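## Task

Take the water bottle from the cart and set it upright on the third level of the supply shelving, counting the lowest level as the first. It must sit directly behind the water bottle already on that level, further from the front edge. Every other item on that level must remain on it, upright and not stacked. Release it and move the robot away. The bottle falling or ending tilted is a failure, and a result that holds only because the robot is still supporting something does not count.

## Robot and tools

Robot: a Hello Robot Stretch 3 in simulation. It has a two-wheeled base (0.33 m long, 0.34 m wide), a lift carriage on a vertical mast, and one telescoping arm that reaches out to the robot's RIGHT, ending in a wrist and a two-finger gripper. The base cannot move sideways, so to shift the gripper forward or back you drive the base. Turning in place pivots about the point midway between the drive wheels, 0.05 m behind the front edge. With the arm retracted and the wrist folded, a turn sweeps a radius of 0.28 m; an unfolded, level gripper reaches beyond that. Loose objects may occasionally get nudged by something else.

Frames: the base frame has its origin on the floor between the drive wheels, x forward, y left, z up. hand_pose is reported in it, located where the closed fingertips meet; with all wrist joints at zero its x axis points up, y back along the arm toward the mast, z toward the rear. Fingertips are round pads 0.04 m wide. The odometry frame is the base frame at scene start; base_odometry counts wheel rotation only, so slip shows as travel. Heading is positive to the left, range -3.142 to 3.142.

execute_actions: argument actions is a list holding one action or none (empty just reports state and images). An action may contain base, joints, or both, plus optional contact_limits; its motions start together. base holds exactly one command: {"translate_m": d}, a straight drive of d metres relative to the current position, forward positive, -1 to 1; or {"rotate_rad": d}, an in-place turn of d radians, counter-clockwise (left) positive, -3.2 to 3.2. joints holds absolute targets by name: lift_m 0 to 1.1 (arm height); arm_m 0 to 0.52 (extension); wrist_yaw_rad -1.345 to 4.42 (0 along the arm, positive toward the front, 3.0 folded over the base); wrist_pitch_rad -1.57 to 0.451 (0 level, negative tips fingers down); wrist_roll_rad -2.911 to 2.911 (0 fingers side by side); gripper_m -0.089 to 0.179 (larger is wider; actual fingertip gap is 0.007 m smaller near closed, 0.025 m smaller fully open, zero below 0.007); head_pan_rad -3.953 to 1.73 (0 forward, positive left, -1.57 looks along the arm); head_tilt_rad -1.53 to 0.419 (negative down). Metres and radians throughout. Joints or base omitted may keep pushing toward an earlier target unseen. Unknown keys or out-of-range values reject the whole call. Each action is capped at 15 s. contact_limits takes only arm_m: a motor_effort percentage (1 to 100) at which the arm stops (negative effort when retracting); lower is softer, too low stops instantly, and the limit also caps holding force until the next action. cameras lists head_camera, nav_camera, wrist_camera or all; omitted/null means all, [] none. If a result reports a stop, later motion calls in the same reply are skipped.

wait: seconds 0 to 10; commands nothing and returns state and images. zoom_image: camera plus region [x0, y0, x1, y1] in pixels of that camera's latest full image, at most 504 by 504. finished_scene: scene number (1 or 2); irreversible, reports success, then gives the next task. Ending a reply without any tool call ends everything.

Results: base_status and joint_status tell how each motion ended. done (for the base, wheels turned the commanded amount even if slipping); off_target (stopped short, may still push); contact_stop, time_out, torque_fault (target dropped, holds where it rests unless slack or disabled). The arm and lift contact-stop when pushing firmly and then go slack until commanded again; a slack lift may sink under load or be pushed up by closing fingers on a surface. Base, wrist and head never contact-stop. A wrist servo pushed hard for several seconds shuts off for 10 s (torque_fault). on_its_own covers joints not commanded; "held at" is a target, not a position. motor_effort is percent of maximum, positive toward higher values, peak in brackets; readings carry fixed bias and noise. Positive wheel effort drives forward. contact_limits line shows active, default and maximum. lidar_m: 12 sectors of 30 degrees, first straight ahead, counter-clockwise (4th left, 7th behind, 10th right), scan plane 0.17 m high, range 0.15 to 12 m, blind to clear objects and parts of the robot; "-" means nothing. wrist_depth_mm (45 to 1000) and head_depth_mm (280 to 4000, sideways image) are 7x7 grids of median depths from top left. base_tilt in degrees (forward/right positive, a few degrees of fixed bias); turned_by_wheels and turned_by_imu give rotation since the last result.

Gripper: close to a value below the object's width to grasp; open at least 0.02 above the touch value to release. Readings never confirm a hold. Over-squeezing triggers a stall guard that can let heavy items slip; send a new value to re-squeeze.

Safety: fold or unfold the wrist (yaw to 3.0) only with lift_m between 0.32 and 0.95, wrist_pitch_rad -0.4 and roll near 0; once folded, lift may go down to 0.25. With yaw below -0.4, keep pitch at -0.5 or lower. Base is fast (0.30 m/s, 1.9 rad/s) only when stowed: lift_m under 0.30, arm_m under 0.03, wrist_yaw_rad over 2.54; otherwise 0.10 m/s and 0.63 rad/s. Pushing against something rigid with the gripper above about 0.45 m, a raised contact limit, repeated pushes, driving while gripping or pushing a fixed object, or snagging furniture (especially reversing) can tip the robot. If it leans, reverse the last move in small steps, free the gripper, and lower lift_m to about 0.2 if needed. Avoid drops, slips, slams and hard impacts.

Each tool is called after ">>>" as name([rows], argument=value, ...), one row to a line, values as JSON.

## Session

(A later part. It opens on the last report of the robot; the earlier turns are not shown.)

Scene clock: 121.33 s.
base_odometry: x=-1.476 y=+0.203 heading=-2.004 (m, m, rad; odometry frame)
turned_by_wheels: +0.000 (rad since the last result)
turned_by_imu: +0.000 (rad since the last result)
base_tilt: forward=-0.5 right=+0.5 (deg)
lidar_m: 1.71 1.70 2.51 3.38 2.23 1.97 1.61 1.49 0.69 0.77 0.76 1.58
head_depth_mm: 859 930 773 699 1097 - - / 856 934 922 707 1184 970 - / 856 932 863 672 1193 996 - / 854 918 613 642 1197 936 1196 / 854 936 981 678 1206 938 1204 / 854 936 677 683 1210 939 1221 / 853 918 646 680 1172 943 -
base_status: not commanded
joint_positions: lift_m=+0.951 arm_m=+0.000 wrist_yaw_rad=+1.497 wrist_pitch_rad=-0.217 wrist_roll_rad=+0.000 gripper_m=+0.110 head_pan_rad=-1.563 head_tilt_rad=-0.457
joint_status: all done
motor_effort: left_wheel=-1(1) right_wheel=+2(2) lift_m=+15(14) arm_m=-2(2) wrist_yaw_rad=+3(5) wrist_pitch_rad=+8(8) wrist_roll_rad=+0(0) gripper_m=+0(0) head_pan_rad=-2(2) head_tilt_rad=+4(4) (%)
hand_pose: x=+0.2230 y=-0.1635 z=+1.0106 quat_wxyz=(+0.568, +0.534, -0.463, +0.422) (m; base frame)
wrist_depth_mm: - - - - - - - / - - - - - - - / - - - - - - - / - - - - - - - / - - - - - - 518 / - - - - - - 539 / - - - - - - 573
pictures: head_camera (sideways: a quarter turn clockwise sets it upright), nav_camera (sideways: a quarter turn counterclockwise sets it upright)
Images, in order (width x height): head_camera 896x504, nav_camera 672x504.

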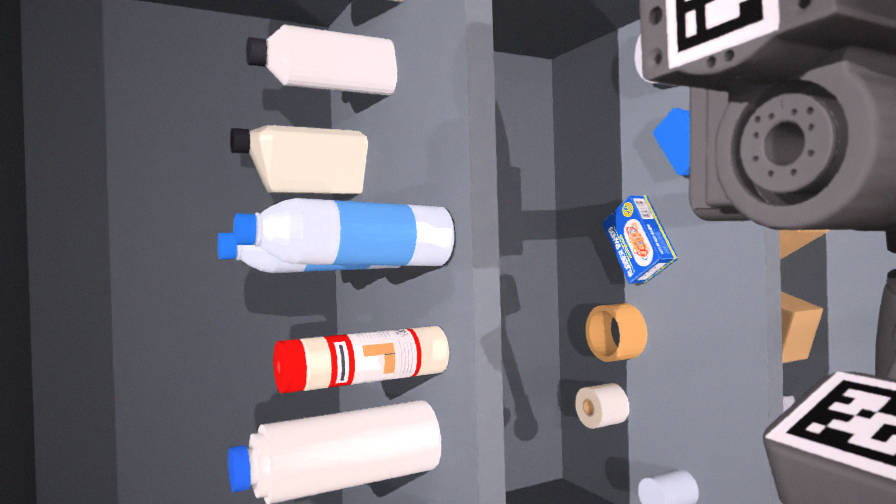

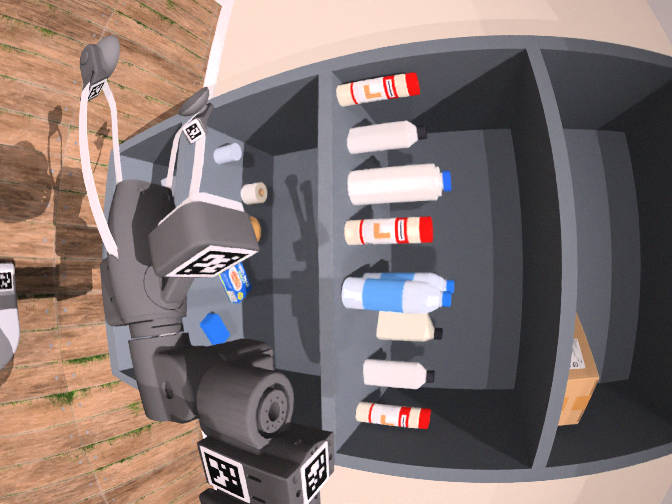

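The front bottle is still wobbling, so I'll wait for it to settle.

>>> wait(seconds=8)

Scene clock: 129.50 s.
base_odometry: x=-1.476 y=+0.203 heading=-2.004 (m, m, rad; odometry frame)
turned_by_wheels: +0.000 (rad since the last result)
turned_by_imu: -0.001 (rad since the last result)
base_tilt: forward=-0.6 right=+0.4 (deg)
lidar_m: 1.71 1.70 2.51 3.37 2.23 1.97 1.61 1.48 0.69 0.77 0.76 1.59
head_depth_mm: 858 933 774 702 1095 - - / 856 932 921 704 1185 972 - / 856 931 876 670 1197 993 - / 853 922 601 642 1198 935 1197 / 855 932 981 676 1206 940 1201 / 855 930 679 684 1213 937 1211 / 852 919 647 679 1168 939 -
base_status: not commanded
joint_positions: lift_m=+0.951 arm_m=+0.000 wrist_yaw_rad=+1.497 wrist_pitch_rad=-0.217 wrist_roll_rad=+0.000 gripper_m=+0.110 head_pan_rad=-1.563 head_tilt_rad=-0.457
joint_status: all done
motor_effort: left_wheel=-1(1) right_wheel=+2(2) lift_m=+15(14) arm_m=-2(2) wrist_yaw_rad=+3(5) wrist_pitch_rad=+8(8) wrist_roll_rad=+0(0) gripper_m=+0(0) head_pan_rad=-2(2) head_tilt_rad=+4(4) (%)
hand_pose: x=+0.2230 y=-0.1635 z=+1.0106 quat_wxyz=(+0.568, +0.534, -0.463, +0.422) (m; base frame)
wrist_depth_mm: - - - - - - - / - - - - - - - / - - - - - - - / - - - - - - - / - - - - - - 523 / - - - - - - 539 / - - - - - - 564
wait: 8.00 s; at rest by 0.10 s
pictures: head_camera (sideways: a quarter turn clockwise sets it upright), nav_camera (sideways: a quarter turn counterclockwise sets it upright), wrist_camera
Images, in order (width x height): head_camera 896x504, nav_camera 672x504, wrist_camera 644x364.

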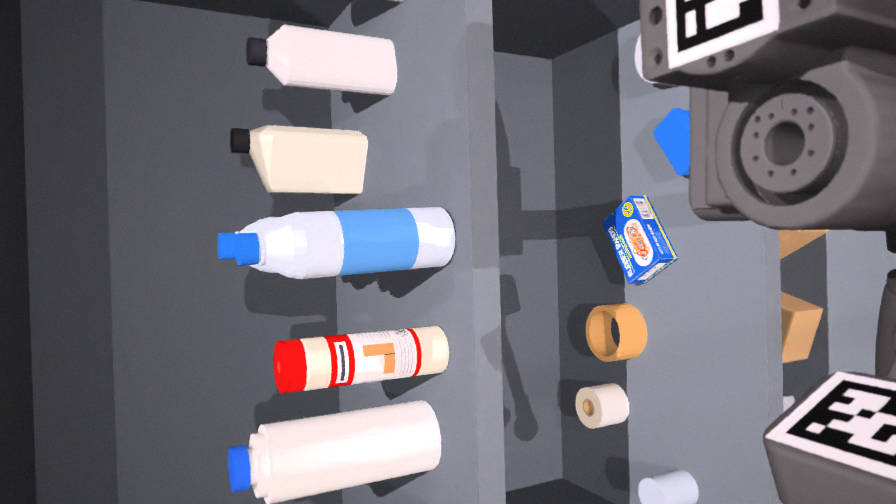

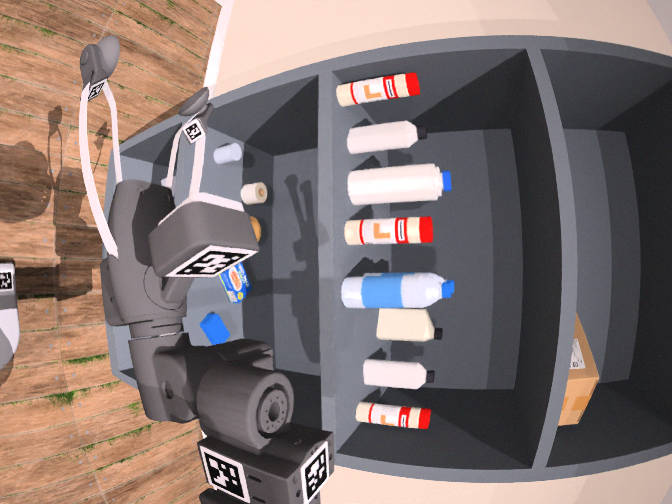

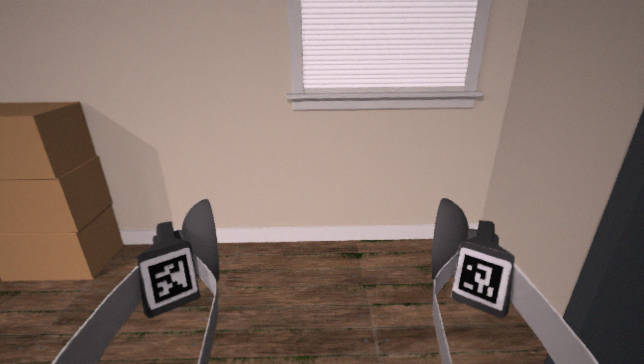

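>>> wait(seconds=10)

>>> wait(seconds=3.3)

Scene clock: 139.60 s.
base_odometry: x=-1.476 y=+0.203 heading=-2.004 (m, m, rad; odometry frame)
turned_by_wheels: +0.000 (rad since the last result)
turned_by_imu: -0.001 (rad since the last result)
base_tilt: forward=-0.6 right=+0.5 (deg)
lidar_m: 1.71 1.70 2.50 3.37 2.22 1.97 1.61 1.49 0.69 0.77 0.76 1.58
head_depth_mm: 855 934 775 698 1092 - - / 856 931 921 707 1190 975 - / 857 934 865 671 1201 993 - / 854 918 600 644 1201 935 1193 / 854 933 979 677 1208 936 1200 / 856 929 679 682 1204 944 1208 / 856 916 645 680 1174 938 -
base_status: not commanded
joint_positions: lift_m=+0.951 arm_m=+0.000 wrist_yaw_rad=+1.497 wrist_pitch_rad=-0.217 wrist_roll_rad=+0.000 gripper_m=+0.110 head_pan_rad=-1.563 head_tilt_rad=-0.457
joint_status: all done
motor_effort: left_wheel=+0(1) right_wheel=+2(2) lift_m=+15(14) arm_m=-2(2) wrist_yaw_rad=+3(5) wrist_pitch_rad=+8(8) wrist_roll_rad=+1(0) gripper_m=+0(0) head_pan_rad=-3(2) head_tilt_rad=+4(4) (%)
hand_pose: x=+0.2230 y=-0.1635 z=+1.0106 quat_wxyz=(+0.568, +0.534, -0.463, +0.422) (m; base frame)
wrist_depth_mm: - - - - - - - / - - - - - - - / - - - - - - - / - - - - - - - / - - - - - - 512 / - - - - - - 541 / - - - - - - 571
wait: 10.00 s; at rest by 0.17 s
pictures: head_camera (sideways: a quarter turn clockwise sets it upright), nav_camera (sideways: a quarter turn counterclockwise sets it upright), wrist_camera
Images, in order (width x height): head_camera 896x504, nav_camera 672x504, wrist_camera 644x364.

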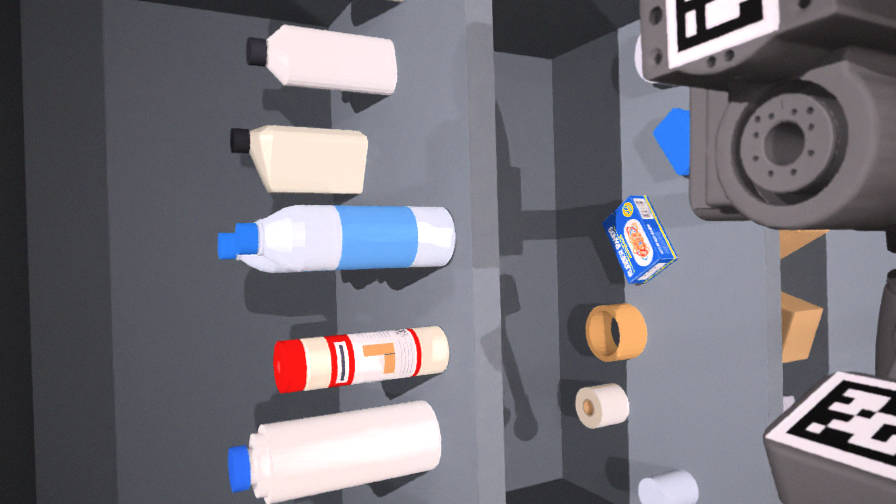

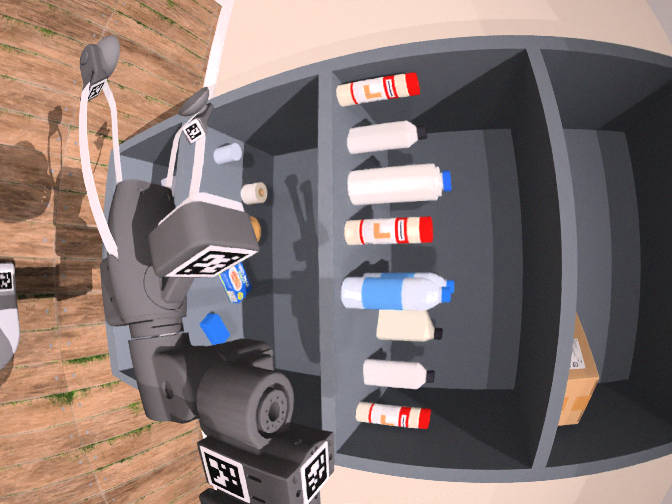

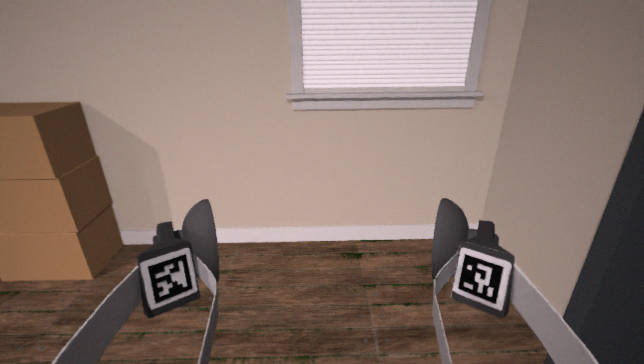

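Scene clock: 142.90 s.
base_odometry: x=-1.476 y=+0.203 heading=-2.004 (m, m, rad; odometry frame)
turned_by_wheels: +0.000 (rad since the last result)
turned_by_imu: +0.000 (rad since the last result)
base_tilt: forward=-0.6 right=+0.4 (deg)
lidar_m: 1.70 1.69 2.51 3.36 2.23 1.97 1.62 1.48 0.69 0.77 0.76 1.59
head_depth_mm: 859 933 775 698 1092 - - / 856 933 925 705 1187 971 - / 853 932 864 673 1192 996 - / 854 923 597 640 1197 935 1196 / 857 932 979 677 1203 936 1200 / 851 928 678 686 1210 940 1214 / 853 921 648 680 1164 946 -
base_status: not commanded
joint_positions: lift_m=+0.951 arm_m=+0.000 wrist_yaw_rad=+1.497 wrist_pitch_rad=-0.217 wrist_roll_rad=+0.000 gripper_m=+0.110 head_pan_rad=-1.563 head_tilt_rad=-0.457
joint_status: all done
motor_effort: left_wheel=+0(1) right_wheel=+2(2) lift_m=+15(14) arm_m=-2(2) wrist_yaw_rad=+3(5) wrist_pitch_rad=+8(8) wrist_roll_rad=+0(0) gripper_m=+0(0) head_pan_rad=-3(2) head_tilt_rad=+4(4) (%)
hand_pose: x=+0.2230 y=-0.1635 z=+1.0106 quat_wxyz=(+0.568, +0.534, -0.463, +0.422) (m; base frame)
wrist_depth_mm: - - - - - - - / - - - - - - - / - - - - - - - / - - - - - - - / - - - - - - 514 / - - - - - - 540 / - - - - - - 559
wait: 3.30 s; at rest by 0.27 s
pictures: head_camera (sideways: a quarter turn clockwise sets it upright), nav_camera (sideways: a quarter turn counterclockwise sets it upright), wrist_camera
Images, in order (width x height): head_camera 896x504, nav_camera 672x504, wrist_camera 644x364.

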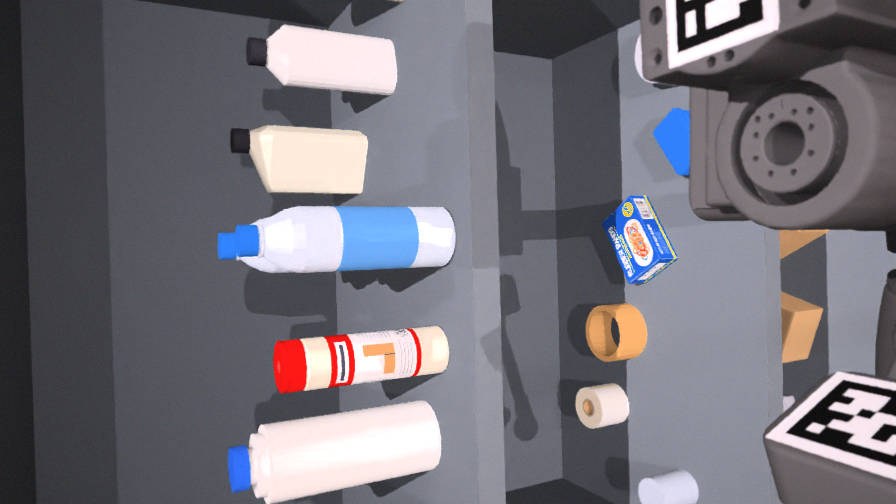

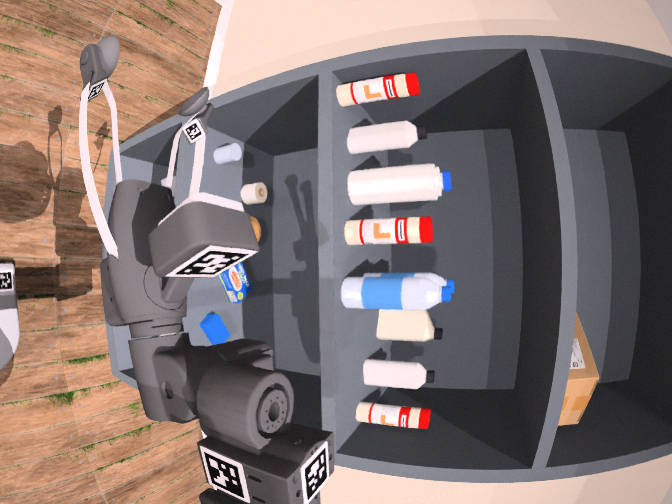

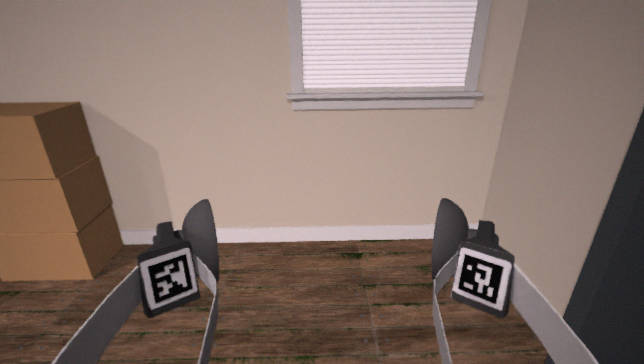

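>>> finished_scene(scene=2)

The scene is finished: the task was done.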